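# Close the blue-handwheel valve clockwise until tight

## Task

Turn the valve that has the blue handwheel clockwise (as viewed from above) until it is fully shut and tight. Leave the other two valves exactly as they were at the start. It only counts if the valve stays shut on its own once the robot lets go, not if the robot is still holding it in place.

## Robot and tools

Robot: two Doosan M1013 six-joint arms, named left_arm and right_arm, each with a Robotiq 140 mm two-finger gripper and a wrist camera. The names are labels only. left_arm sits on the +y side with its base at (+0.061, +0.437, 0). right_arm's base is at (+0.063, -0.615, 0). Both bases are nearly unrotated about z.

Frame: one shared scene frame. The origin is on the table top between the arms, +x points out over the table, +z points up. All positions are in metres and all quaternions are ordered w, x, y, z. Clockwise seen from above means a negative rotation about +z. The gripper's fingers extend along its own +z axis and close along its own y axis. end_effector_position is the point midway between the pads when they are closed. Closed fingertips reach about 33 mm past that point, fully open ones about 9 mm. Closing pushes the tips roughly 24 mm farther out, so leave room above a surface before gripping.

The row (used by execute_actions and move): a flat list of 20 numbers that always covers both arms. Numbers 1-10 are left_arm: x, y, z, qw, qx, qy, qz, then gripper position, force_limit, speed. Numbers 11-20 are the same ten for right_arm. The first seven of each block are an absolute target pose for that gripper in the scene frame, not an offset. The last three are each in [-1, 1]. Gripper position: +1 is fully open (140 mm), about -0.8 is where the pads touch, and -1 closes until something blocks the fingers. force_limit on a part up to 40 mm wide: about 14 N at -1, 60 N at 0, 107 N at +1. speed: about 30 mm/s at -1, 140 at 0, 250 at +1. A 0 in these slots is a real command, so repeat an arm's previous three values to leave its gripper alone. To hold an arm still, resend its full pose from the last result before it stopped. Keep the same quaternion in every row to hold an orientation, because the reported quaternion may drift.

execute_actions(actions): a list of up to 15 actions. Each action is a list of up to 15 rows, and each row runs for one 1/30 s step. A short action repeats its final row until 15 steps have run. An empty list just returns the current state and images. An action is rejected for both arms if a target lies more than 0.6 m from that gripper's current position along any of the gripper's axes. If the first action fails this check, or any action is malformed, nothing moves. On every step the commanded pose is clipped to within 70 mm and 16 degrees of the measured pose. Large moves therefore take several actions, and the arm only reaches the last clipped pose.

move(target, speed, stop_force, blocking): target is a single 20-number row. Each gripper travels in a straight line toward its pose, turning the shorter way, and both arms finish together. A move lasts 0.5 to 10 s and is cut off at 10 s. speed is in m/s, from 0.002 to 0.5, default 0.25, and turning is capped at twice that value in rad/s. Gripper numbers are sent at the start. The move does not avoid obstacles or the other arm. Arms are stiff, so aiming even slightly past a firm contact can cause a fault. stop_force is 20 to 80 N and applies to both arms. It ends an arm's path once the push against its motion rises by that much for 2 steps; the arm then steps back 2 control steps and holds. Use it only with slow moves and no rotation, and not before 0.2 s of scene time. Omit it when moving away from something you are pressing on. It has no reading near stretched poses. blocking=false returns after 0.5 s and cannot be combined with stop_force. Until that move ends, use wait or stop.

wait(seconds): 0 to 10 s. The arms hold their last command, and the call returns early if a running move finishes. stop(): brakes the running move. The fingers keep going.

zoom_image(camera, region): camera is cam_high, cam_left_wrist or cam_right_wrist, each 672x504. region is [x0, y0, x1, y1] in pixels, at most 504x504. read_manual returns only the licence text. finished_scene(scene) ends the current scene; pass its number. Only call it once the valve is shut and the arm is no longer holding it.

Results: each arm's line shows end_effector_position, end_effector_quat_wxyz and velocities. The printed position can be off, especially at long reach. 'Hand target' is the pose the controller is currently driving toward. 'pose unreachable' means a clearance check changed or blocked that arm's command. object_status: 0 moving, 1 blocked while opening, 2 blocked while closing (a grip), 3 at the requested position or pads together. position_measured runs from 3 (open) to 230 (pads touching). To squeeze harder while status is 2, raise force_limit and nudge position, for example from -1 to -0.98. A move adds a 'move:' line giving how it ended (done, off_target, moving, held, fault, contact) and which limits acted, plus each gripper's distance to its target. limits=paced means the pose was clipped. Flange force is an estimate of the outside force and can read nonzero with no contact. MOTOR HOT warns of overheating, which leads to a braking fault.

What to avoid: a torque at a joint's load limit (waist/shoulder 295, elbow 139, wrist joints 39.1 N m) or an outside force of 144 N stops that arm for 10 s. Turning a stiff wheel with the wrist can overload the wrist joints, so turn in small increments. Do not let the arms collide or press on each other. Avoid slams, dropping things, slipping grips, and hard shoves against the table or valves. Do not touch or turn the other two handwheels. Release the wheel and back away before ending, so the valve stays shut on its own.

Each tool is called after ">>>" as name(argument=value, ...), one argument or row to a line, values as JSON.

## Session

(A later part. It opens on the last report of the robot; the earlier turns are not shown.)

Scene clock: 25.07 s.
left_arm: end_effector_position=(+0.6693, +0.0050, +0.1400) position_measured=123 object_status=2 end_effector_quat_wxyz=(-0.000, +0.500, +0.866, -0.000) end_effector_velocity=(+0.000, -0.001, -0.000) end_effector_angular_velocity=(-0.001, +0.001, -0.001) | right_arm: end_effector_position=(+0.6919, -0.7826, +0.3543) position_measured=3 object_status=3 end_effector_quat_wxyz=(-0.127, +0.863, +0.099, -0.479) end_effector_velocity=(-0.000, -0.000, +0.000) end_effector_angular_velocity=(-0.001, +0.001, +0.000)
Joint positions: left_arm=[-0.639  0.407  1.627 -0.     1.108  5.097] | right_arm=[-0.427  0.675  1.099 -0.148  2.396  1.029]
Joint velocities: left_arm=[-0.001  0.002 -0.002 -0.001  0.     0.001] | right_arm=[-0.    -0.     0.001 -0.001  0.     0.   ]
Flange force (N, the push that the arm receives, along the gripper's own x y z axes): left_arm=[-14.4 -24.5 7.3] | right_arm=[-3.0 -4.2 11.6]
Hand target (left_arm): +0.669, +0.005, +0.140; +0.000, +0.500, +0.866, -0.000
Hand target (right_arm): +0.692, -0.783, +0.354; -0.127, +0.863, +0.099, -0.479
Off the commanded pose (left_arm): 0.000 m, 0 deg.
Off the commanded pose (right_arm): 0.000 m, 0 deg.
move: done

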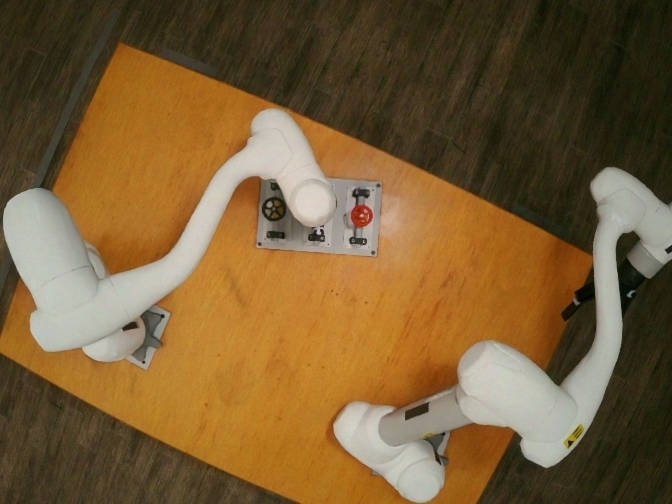

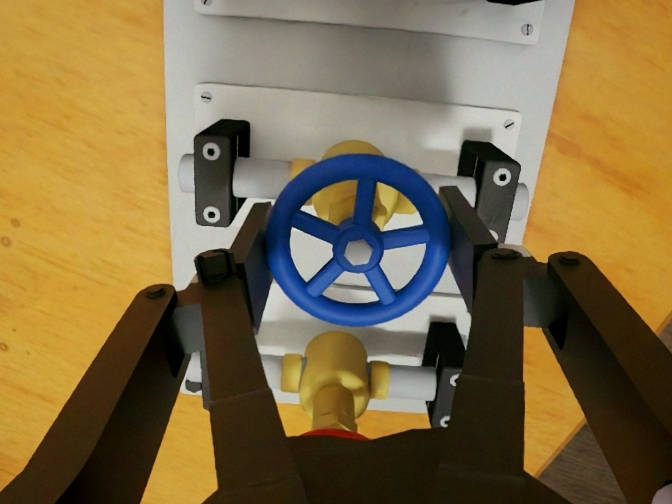

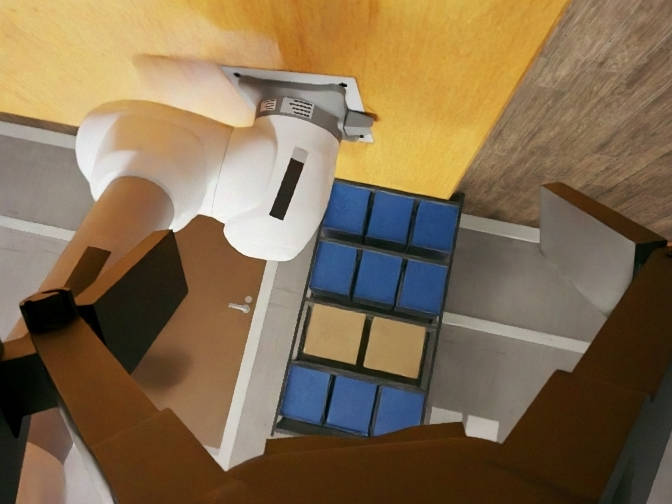

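>>> move(
  target=[0.669,0.0045,0.14,0,0.743,0.669,0,-1,0.6,0,0.6919,-0.7826,0.3543,-0.127,0.863,0.099,-0.479,1,0,0],
  speed=0.3,
)

Scene clock: 27.67 s.
left_arm: end_effector_position=(+0.6689, +0.0045, +0.1399) position_measured=126 object_status=2 end_effector_quat_wxyz=(-0.000, +0.743, +0.669, +0.000) end_effector_velocity=(-0.000, -0.000, +0.001) end_effector_angular_velocity=(-0.002, -0.000, +0.001) | right_arm: end_effector_position=(+0.6919, -0.7826, +0.3543) position_measured=3 object_status=3 end_effector_quat_wxyz=(-0.127, +0.863, +0.099, -0.479) end_effector_velocity=(-0.000, +0.001, +0.000) end_effector_angular_velocity=(+0.001, +0.001, +0.000)
Joint positions: left_arm=[-0.64   0.407  1.627  0.     1.108  5.724] | right_arm=[-0.427  0.675  1.099 -0.148  2.396  1.029]
Joint velocities: left_arm=[ 0.    -0.002 -0.    -0.002  0.    -0.   ] | right_arm=[ 0.001 -0.     0.     0.001  0.002  0.   ]
Flange force (N, the push that the arm receives, along the gripper's own x y z axes): left_arm=[-2.3 -3.1 3.2] | right_arm=[-7.4 -3.7 16.8]
Hand target (left_arm): +0.669, +0.005, +0.140; -0.000, +0.743, +0.669, +0.000
Hand target (right_arm): +0.692, -0.783, +0.354; -0.127, +0.863, +0.099, -0.479
Off the commanded pose (left_arm): 0.000 m, 0 deg.
Off the commanded pose (right_arm): 0.000 m, 0 deg.
move: done

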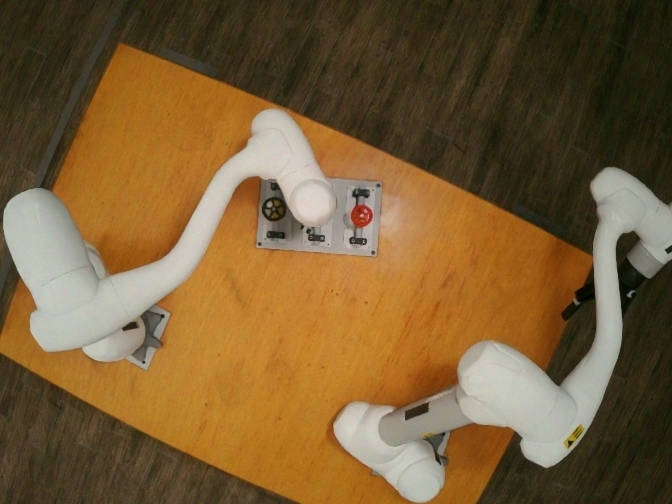

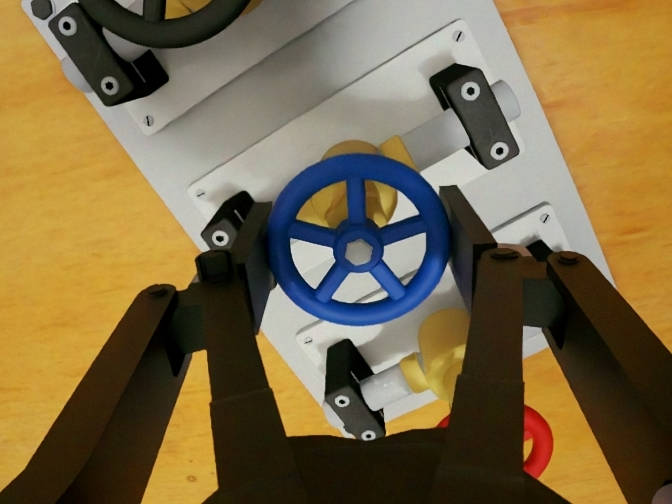

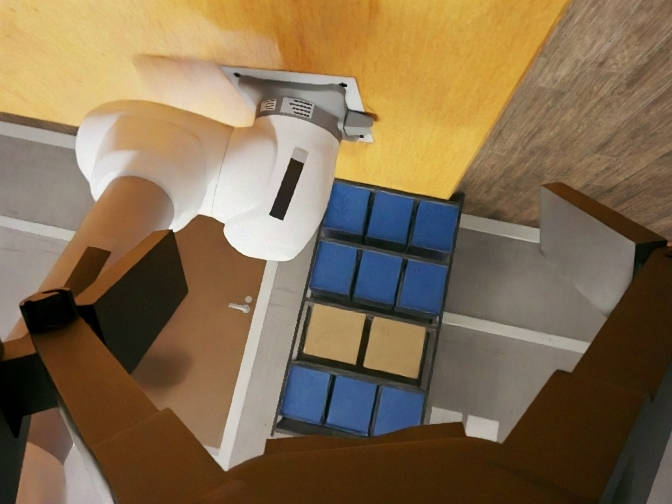

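>>> execute_actions(
  actions=[
    [[0.669,0.0045,0.14,0,0.743,0.669,0,0.25,0.6,0.5,0.6919,-0.7826,0.3543,-0.127,0.863,0.099,-0.479,1,0,0]],
    [[0.669,0.0045,0.14,0,-0.5,0.866,0,0.25,0.6,0.5,0.6919,-0.7826,0.3543,-0.127,0.863,0.099,-0.479,1,0,0]],
    [[0.669,0.0045,0.14,0,-0.5,0.866,0,0.25,0.6,0.5,0.6919,-0.7826,0.3543,-0.127,0.863,0.099,-0.479,1,0,0]],
  ],
)

Scene clock: 30.27 s.
left_arm: end_effector_position=(+0.6691, +0.0046, +0.1400) position_measured=98 object_status=3 end_effector_quat_wxyz=(-0.013, +0.007, +0.999, -0.046) end_effector_velocity=(+0.000, -0.000, -0.000) end_effector_angular_velocity=(+0.009, +0.137, +1.752) | right_arm: end_effector_position=(+0.6919, -0.7826, +0.3543) position_measured=3 object_status=3 end_effector_quat_wxyz=(-0.127, +0.863, +0.099, -0.479) end_effector_velocity=(-0.000, +0.000, +0.000) end_effector_angular_velocity=(+0.000, +0.002, -0.000)
Joint positions: left_arm=[-0.599  0.394  1.649 -0.104  1.069  4.151] | right_arm=[-0.427  0.675  1.099 -0.148  2.396  1.029]
Joint velocities: left_arm=[ 0.007 -0.019  0.03  -0.022 -0.052 -1.738] | right_arm=[-0.     0.     0.    -0.     0.002  0.   ]
Flange force (N, the push that the arm receives, along the gripper's own x y z axes): left_arm=[7.9 0.6 6.5] | right_arm=[-4.7 -4.0 13.7]
Flange force at the end of the 1st action (N, along the gripper's axes at the end of the call): left_arm=[1.3 -5.0 6.2] | right_arm=[-5.0 -2.9 13.7]
Flange force at the end of the 2nd action (N, along the gripper's axes at the end of the call): left_arm=[-7.5 -4.8 11.1] | right_arm=[-5.0 -3.1 11.0]
Hand target (left_arm): +0.669, +0.005, +0.140; -0.016, -0.090, +0.995, -0.046
Hand target (right_arm): +0.692, -0.783, +0.354; -0.127, +0.863, +0.099, -0.479
Off the commanded pose (left_arm): 0.000 m, 61 deg; orientation clipped at the last step of the last action.
Off the commanded pose (right_arm): 0.000 m, 0 deg.

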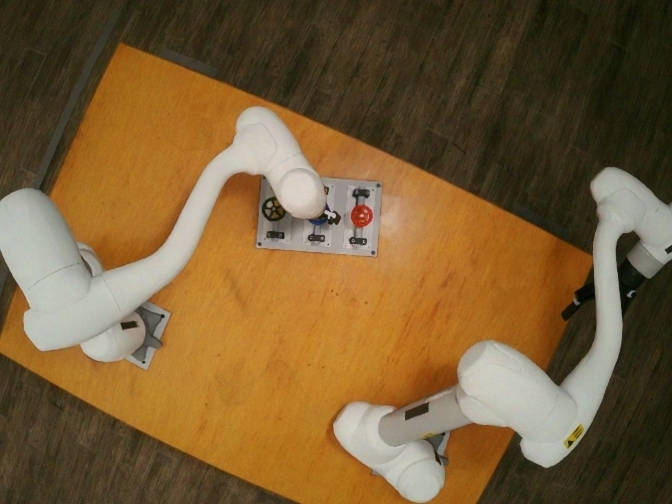

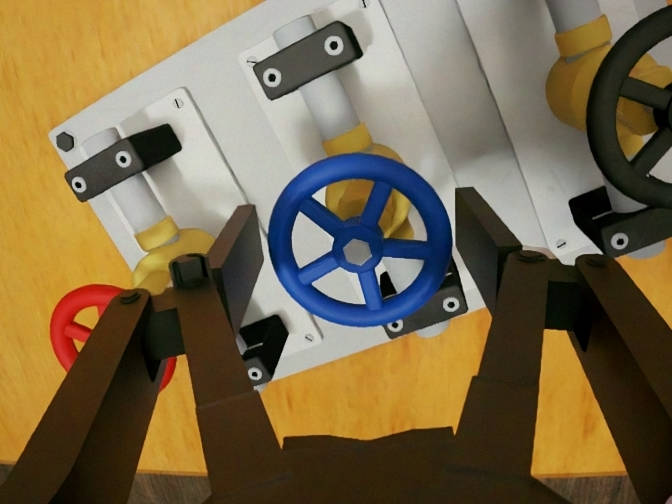

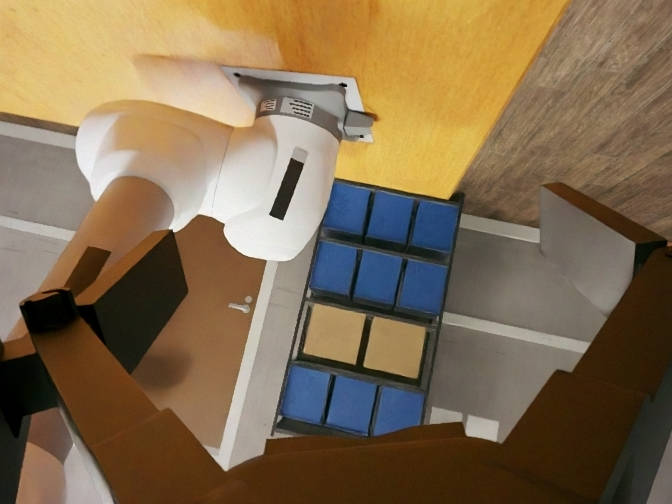

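>>> execute_actions(
  actions=[
    [[0.669,0.0045,0.14,0,-0.462,0.887,0,0.25,0.6,0.5,0.6919,-0.7826,0.3543,-0.127,0.863,0.099,-0.479,1,0,0]],
    [[0.669,0.0045,0.14,0,-0.766,0.643,0,0.25,0.6,0.5,0.6919,-0.7826,0.3543,-0.127,0.863,0.099,-0.479,1,0,0]],
    [[0.669,0.0045,0.14,0,-0.954,0.301,0,0.25,0.6,0.5,0.6919,-0.7826,0.3543,-0.127,0.863,0.099,-0.479,1,0,0]],
    [[0.669,0.0045,0.14,0,0.996,0.087,0,0.25,0.6,0.5,0.6919,-0.7826,0.3543,-0.127,0.863,0.099,-0.479,1,0,0]],
    [[0.669,0.0045,0.14,0,0.887,0.462,0,0.25,0.6,0.5,0.6919,-0.7826,0.3543,-0.127,0.863,0.099,-0.479,1,0,0]],
    [[0.669,0.0045,0.14,0,0.707,0.707,0,0.25,0.6,0.5,0.6919,-0.7826,0.3543,-0.127,0.863,0.099,-0.479,1,0,0]],
    [[0.669,0.0045,0.14,0,0.707,0.707,0,0.25,0.6,0.5,0.6919,-0.7826,0.3543,-0.127,0.863,0.099,-0.479,1,0,0]],
    [[0.669,0.0045,0.14,0,0.707,0.707,0,-1,0.8,-0.3,0.6919,-0.7826,0.3543,-0.127,0.863,0.099,-0.479,1,0,0]],
  ],
)

>>> move(
  target=[0.669,0.0045,0.14,0,0.988,-0.156,0,-1,0.8,-0.3,0.6919,-0.7826,0.3543,-0.127,0.863,0.099,-0.479,1,0,0],
  speed=0.5,
)

Scene clock: 36.30 s.
left_arm: end_effector_position=(+0.6691, +0.0044, +0.1401) position_measured=126 object_status=0 end_effector_quat_wxyz=(+0.000, +0.707, +0.707, +0.000) end_effector_velocity=(+0.000, -0.000, -0.001) end_effector_angular_velocity=(-0.001, +0.001, +0.002) | right_arm: end_effector_position=(+0.6919, -0.7826, +0.3543) position_measured=3 object_status=3 end_effector_quat_wxyz=(-0.127, +0.863, +0.099, -0.479) end_effector_velocity=(+0.000, +0.000, -0.000) end_effector_angular_velocity=(-0.000, +0.000, +0.001)
Joint positions: left_arm=[-0.64   0.407  1.626  0.     1.108 -0.664] | right_arm=[-0.427  0.675  1.099 -0.148  2.396  1.029]
Joint velocities: left_arm=[ 0.001  0.001 -0.    -0.001 -0.    -0.001] | right_arm=[ 0.     0.     0.    -0.001 -0.    -0.   ]
Flange force (N, the push that the arm receives, along the gripper's own x y z axes): left_arm=[-1.1 -14.4 -29.2] | right_arm=[-2.3 -4.5 10.3]
Flange force at the end of the 4th action (N, along the gripper's axes at the end of the call): left_arm=[-13.1 -2.8 7.2] | right_arm=[-3.7 -1.8 11.9]
Flange force at the end of the 5th action (N, along the gripper's axes at the end of the call): left_arm=[-7.2 0.9 8.4] | right_arm=[-2.9 -2.5 12.1]
Flange force at the end of the 6th action (N, along the gripper's axes at the end of the call): left_arm=[-5.3 -1.5 9.3] | right_arm=[-7.0 -2.3 17.9]
Flange force at the end of the 7th action (N, along the gripper's axes at the end of the call): left_arm=[-4.0 -0.1 6.9] | right_arm=[-8.4 -4.7 16.4]
Hand target (left_arm): +0.669, +0.004, +0.140; -0.000, +0.707, +0.707, -0.000
Hand target (right_arm): +0.692, -0.783, +0.354; -0.127, +0.863, +0.099, -0.479
Off the commanded pose (left_arm): 0.000 m, 0 deg.
Off the commanded pose (right_arm): 0.000 m, 0 deg.

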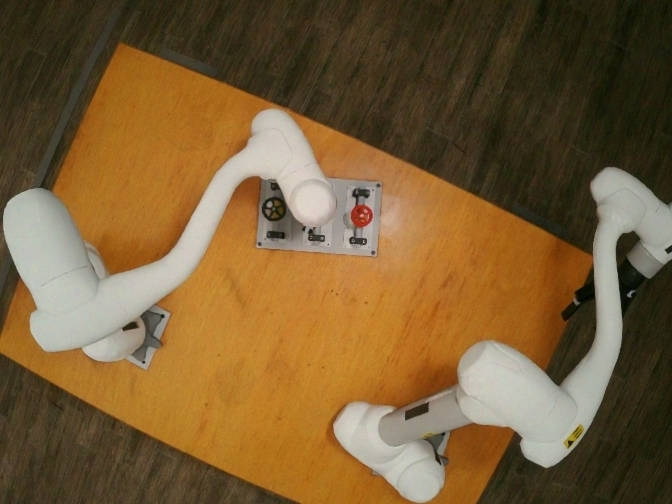

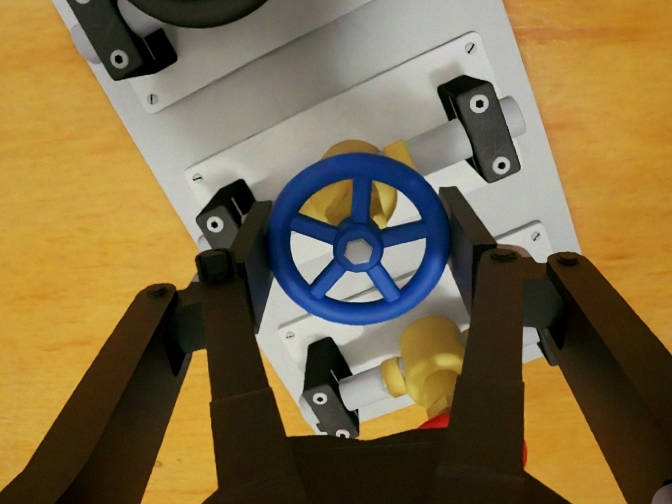

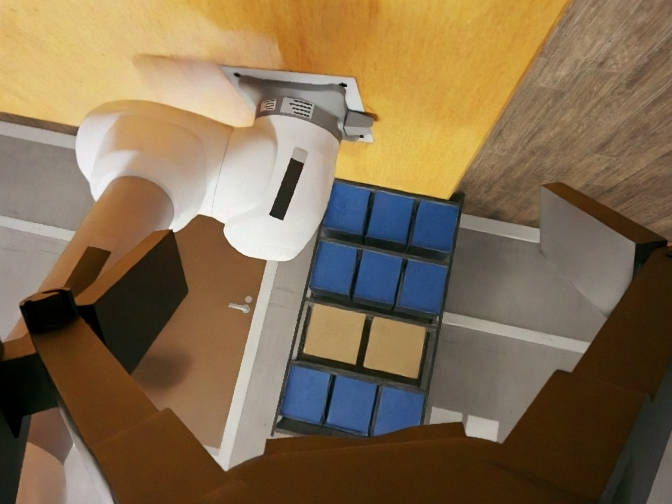

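Scene clock: 38.63 s.
left_arm: end_effector_position=(+0.6689, +0.0045, +0.1400) position_measured=126 object_status=2 end_effector_quat_wxyz=(-0.000, +0.988, -0.156, -0.000) end_effector_velocity=(+0.000, -0.001, -0.001) end_effector_angular_velocity=(+0.001, +0.001, -0.002) | right_arm: end_effector_position=(+0.6919, -0.7826, +0.3543) position_measured=3 object_status=3 end_effector_quat_wxyz=(-0.127, +0.863, +0.099, -0.479) end_effector_velocity=(+0.000, -0.000, +0.000) end_effector_angular_velocity=(-0.001, -0.001, +0.000)
Joint positions: left_arm=[-0.64   0.407  1.627 -0.     1.108  1.22 ] | right_arm=[-0.427  0.675  1.099 -0.148  2.396  1.029]
Joint velocities: left_arm=[-0.     0.002 -0.001 -0.     0.     0.001] | right_arm=[ 0.     0.    -0.001 -0.001 -0.001 -0.   ]
Flange force (N, the push that the arm receives, along the gripper's own x y z axes): left_arm=[-13.1 -4.2 -1.1] | right_arm=[-5.2 -3.9 12.4]
Hand target (left_arm): +0.669, +0.005, +0.140; -0.000, +0.988, -0.156, +0.000
Hand target (right_arm): +0.692, -0.783, +0.354; -0.127, +0.863, +0.099, -0.479
Off the commanded pose (left_arm): 0.000 m, 0 deg.
Off the commanded pose (right_arm): 0.000 m, 0 deg.
move: done

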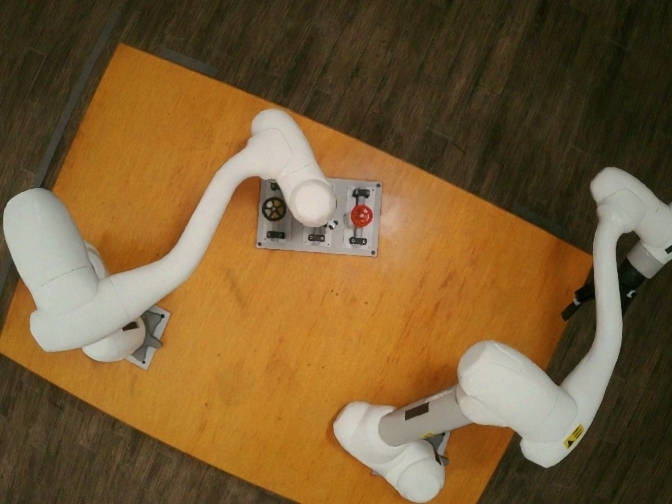

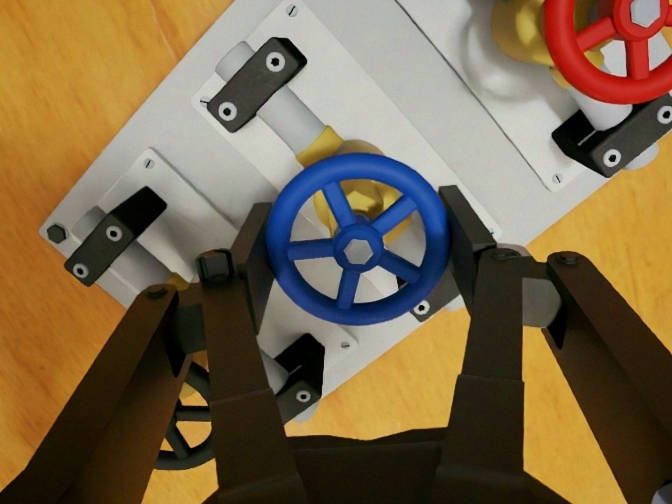

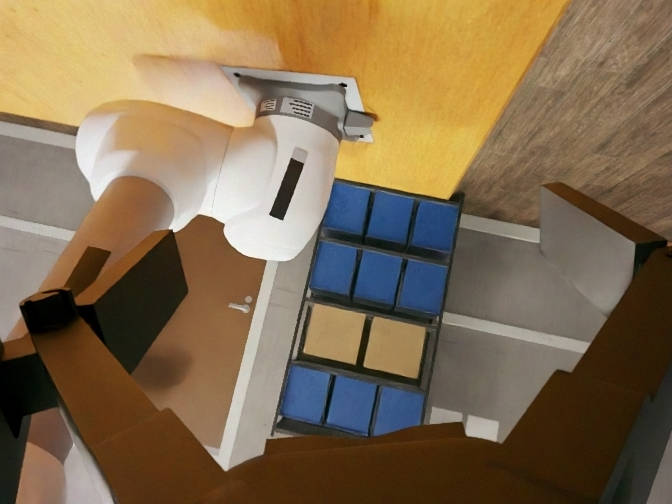

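>>> move(
  target=[0.669,0.0045,0.14,0,0.988,-0.156,0,-0.98,1,-0.3,0.6919,-0.7826,0.3543,-0.127,0.863,0.099,-0.479,1,0,0],
)

>>> move(
  target=[0.669,0.0045,0.14,0,0.914,-0.407,0,-0.98,1,-0.3,0.6919,-0.7826,0.3543,-0.127,0.863,0.099,-0.479,1,0,0],
  speed=0.2,
)

Scene clock: 40.57 s.
left_arm: end_effector_position=(+0.6690, +0.0045, +0.1400) position_measured=127 object_status=2 end_effector_quat_wxyz=(+0.000, +0.988, -0.156, -0.000) end_effector_velocity=(+0.000, +0.000, +0.000) end_effector_angular_velocity=(-0.001, +0.000, +0.001) | right_arm: end_effector_position=(+0.6919, -0.7826, +0.3543) position_measured=3 object_status=3 end_effector_quat_wxyz=(-0.127, +0.863, +0.099, -0.479) end_effector_velocity=(+0.000, +0.000, -0.000) end_effector_angular_velocity=(+0.001, -0.001, -0.000)
Joint positions: left_arm=[-0.64   0.407  1.627 -0.     1.108  1.22 ] | right_arm=[-0.427  0.675  1.099 -0.148  2.396  1.029]
Joint velocities: left_arm=[ 0.    -0.    -0.    -0.001  0.    -0.   ] | right_arm=[ 0.    -0.     0.     0.002 -0.001  0.   ]
Flange force (N, the push that the arm receives, along the gripper's own x y z axes): left_arm=[-21.0 -0.3 0.1] | right_arm=[-3.6 -4.0 9.1]
Hand target (left_arm): +0.669, +0.004, +0.140; +0.000, +0.988, -0.156, -0.000
Hand target (right_arm): +0.692, -0.783, +0.354; -0.127, +0.863, +0.099, -0.479
Off the commanded pose (left_arm): 0.000 m, 0 deg.
Off the commanded pose (right_arm): 0.000 m, 0 deg.
move: done

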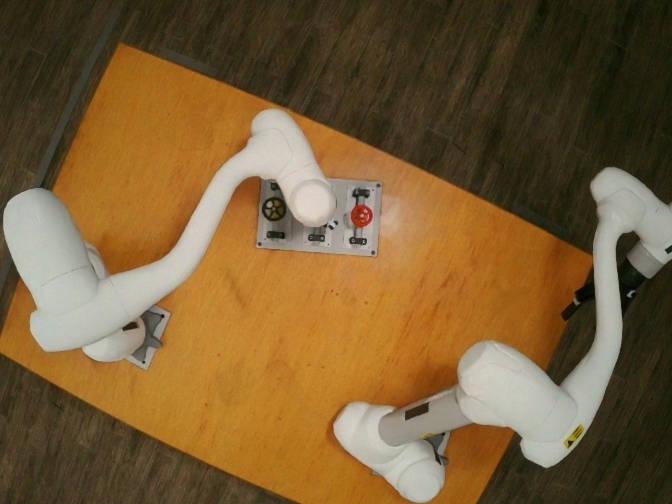

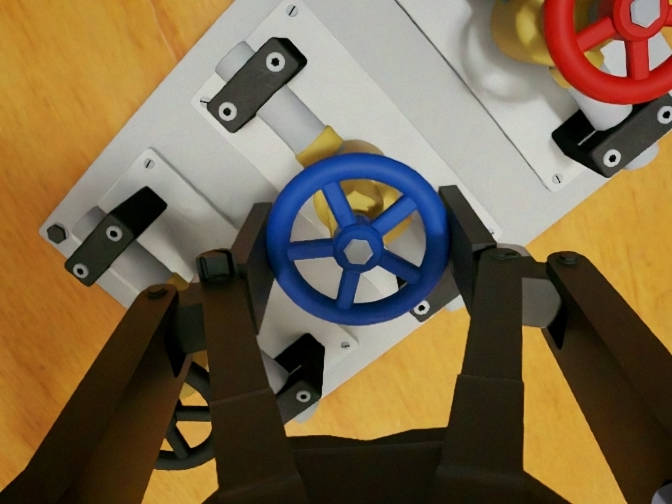

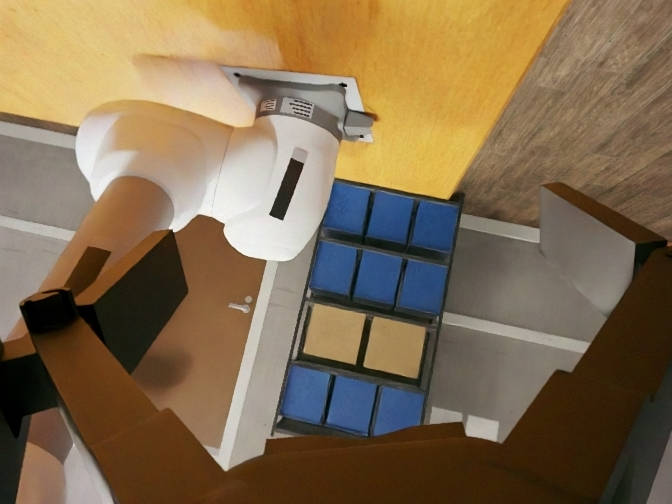

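Scene clock: 42.20 s.
left_arm: end_effector_position=(+0.6689, +0.0044, +0.1400) position_measured=127 object_status=2 end_effector_quat_wxyz=(-0.000, +0.913, -0.407, -0.000) end_effector_velocity=(-0.000, +0.000, -0.001) end_effector_angular_velocity=(+0.000, +0.002, +0.000) | right_arm: end_effector_position=(+0.6919, -0.7826, +0.3543) position_measured=3 object_status=3 end_effector_quat_wxyz=(-0.127, +0.863, +0.099, -0.479) end_effector_velocity=(+0.000, -0.000, +0.000) end_effector_angular_velocity=(-0.001, -0.000, -0.000)
Joint positions: left_arm=[-0.64   0.407  1.627  0.     1.108  1.745] | right_arm=[-0.427  0.675  1.099 -0.148  2.396  1.029]
Joint velocities: left_arm=[ 0.     0.001  0.    -0.001  0.     0.001] | right_arm=[-0.     0.    -0.001 -0.001 -0.     0.   ]
Flange force (N, the push that the arm receives, along the gripper's own x y z axes): left_arm=[-5.2 -5.9 2.9] | right_arm=[-7.2 -4.7 18.8]
Hand target (left_arm): +0.669, +0.004, +0.140; -0.000, +0.914, -0.407, +0.000
Hand target (right_arm): +0.692, -0.783, +0.354; -0.127, +0.863, +0.099, -0.479
Off the commanded pose (left_arm): 0.000 m, 0 deg.
Off the commanded pose (right_arm): 0.000 m, 0 deg.
move: done

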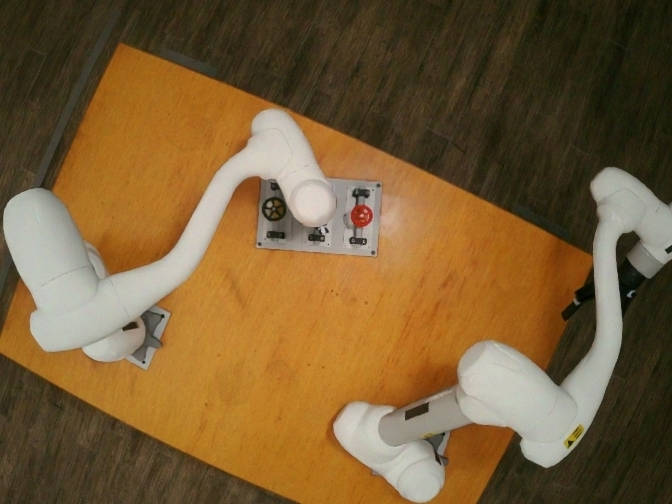

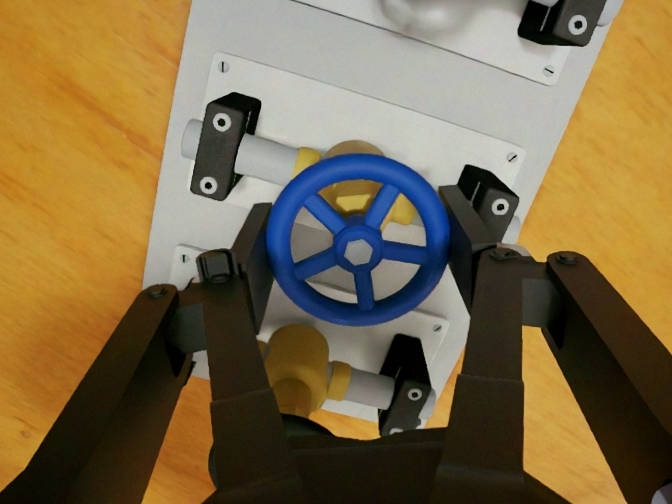

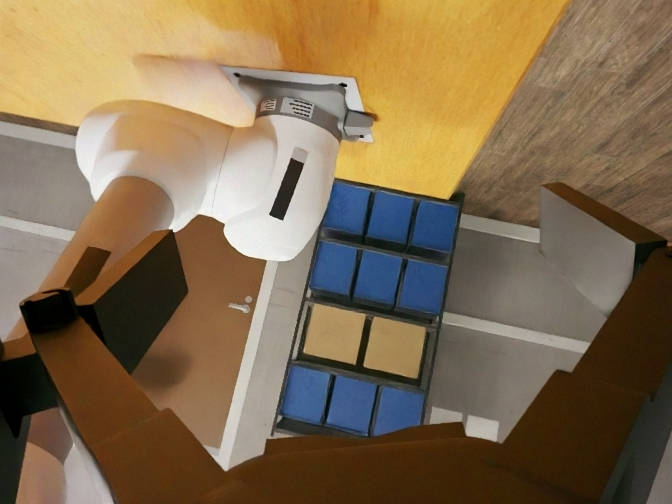

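>>> move(
  target=[0.669,0.0045,0.14,0,0.914,-0.407,0,0.4,1,0.5,0.6919,-0.7826,0.3543,-0.127,0.863,0.099,-0.479,1,0,0],
)

>>> move(
  target=[0.669,0.0045,0.22,0,0.914,-0.407,0,0.4,1,0.5,0.6919,-0.7826,0.3543,-0.127,0.863,0.099,-0.479,1,0,0],
)

>>> finished_scene(
  scene=1,
)

Scene clock: 43.97 s.
left_arm: end_effector_position=(+0.6690, +0.0044, +0.1401) position_measured=78 object_status=3 end_effector_quat_wxyz=(+0.000, +0.914, -0.407, +0.000) end_effector_velocity=(-0.000, +0.001, -0.001) end_effector_angular_velocity=(+0.001, +0.002, +0.000) | right_arm: end_effector_position=(+0.6919, -0.7826, +0.3543) position_measured=3 object_status=3 end_effector_quat_wxyz=(-0.127, +0.863, +0.099, -0.479) end_effector_velocity=(+0.000, -0.000, -0.000) end_effector_angular_velocity=(-0.001, -0.001, +0.000)
Joint positions: left_arm=[-0.64   0.407  1.626 -0.     1.108  1.745] | right_arm=[-0.427  0.675  1.099 -0.148  2.396  1.029]
Joint velocities: left_arm=[0.001 0.001 0.001 0.    0.001 0.001] | right_arm=[ 0.     0.    -0.    -0.001 -0.001 -0.   ]
Flange force (N, the push that the arm receives, along the gripper's own x y z axes): left_arm=[5.4 4.3 7.3] | right_arm=[-4.6 -4.8 11.7]
Hand target (left_arm): +0.669, +0.004, +0.140; +0.000, +0.914, -0.407, +0.000
Hand target (right_arm): +0.692, -0.783, +0.354; -0.127, +0.863, +0.099, -0.479
Off the commanded pose (left_arm): 0.000 m, 0 deg.
Off the commanded pose (right_arm): 0.000 m, 0 deg.
move: done

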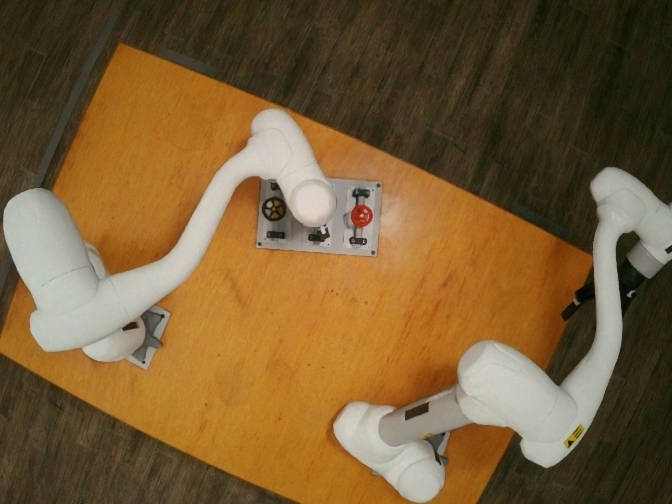

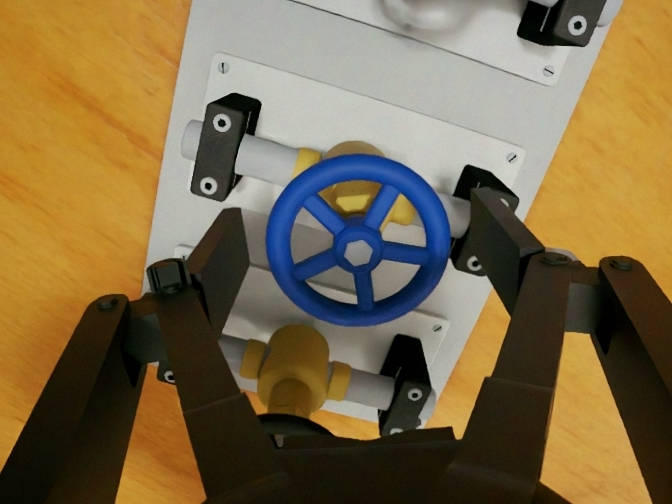

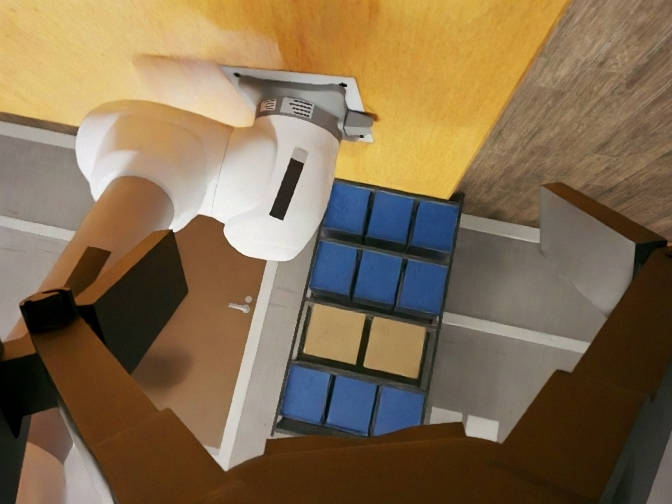

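Scene clock: 44.70 s.
left_arm: end_effector_position=(+0.6690, +0.0045, +0.2200) position_measured=78 object_status=3 end_effector_quat_wxyz=(+0.000, +0.913, -0.407, -0.000) end_effector_velocity=(+0.001, +0.001, +0.000) end_effector_angular_velocity=(+0.000, -0.001, +0.000) | right_arm: end_effector_position=(+0.6919, -0.7826, +0.3543) position_measured=3 object_status=3 end_effector_quat_wxyz=(-0.127, +0.863, +0.099, -0.479) end_effector_velocity=(+0.000, -0.000, -0.000) end_effector_angular_velocity=(+0.001, -0.002, -0.001)
Joint positions: left_arm=[-0.64   0.357  1.543 -0.     1.241  1.745] | right_arm=[-0.427  0.675  1.099 -0.148  2.396  1.029]
Joint velocities: left_arm=[ 0.001 -0.    -0.001  0.001  0.     0.001] | right_arm=[-0.     0.    -0.001  0.002 -0.001 -0.   ]
Flange force (N, the push that the arm receives, along the gripper's own x y z axes): left_arm=[0.2 3.8 6.7] | right_arm=[-4.9 -1.9 10.8]
Hand target (left_arm): +0.669, +0.004, +0.220; +0.000, +0.913, -0.407, -0.000
Hand target (right_arm): +0.692, -0.783, +0.354; -0.127, +0.863, +0.099, -0.479
Off the commanded pose (left_arm): 0.000 m, 0 deg.
Off the commanded pose (right_arm): 0.000 m, 0 deg.
move: done

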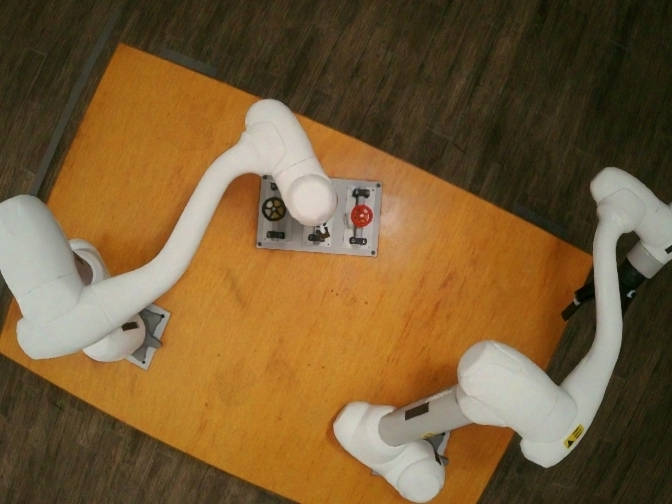

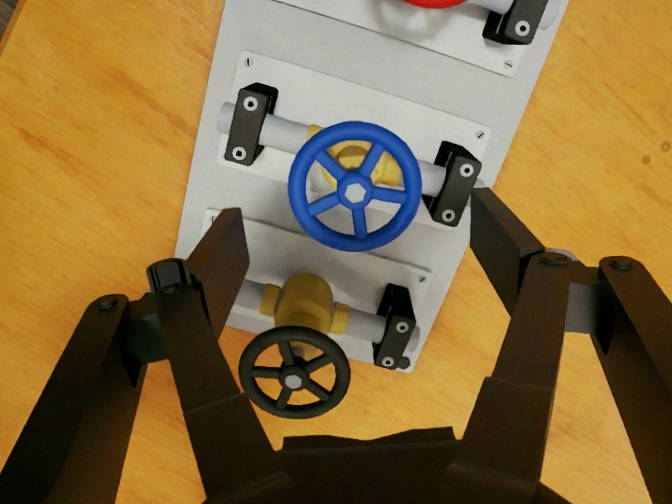

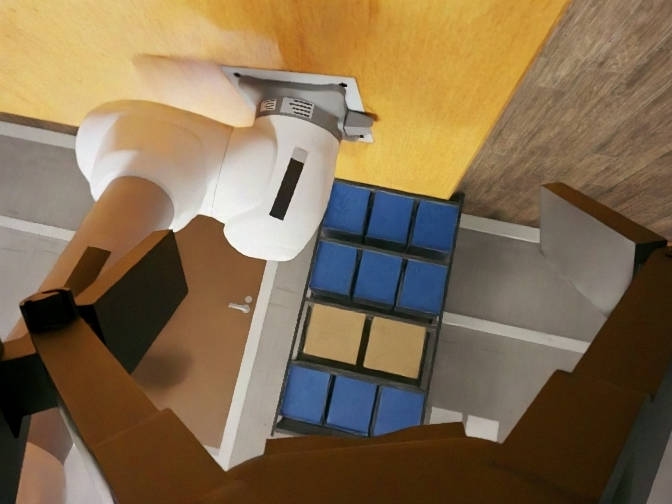

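The scene is finished: the task was done.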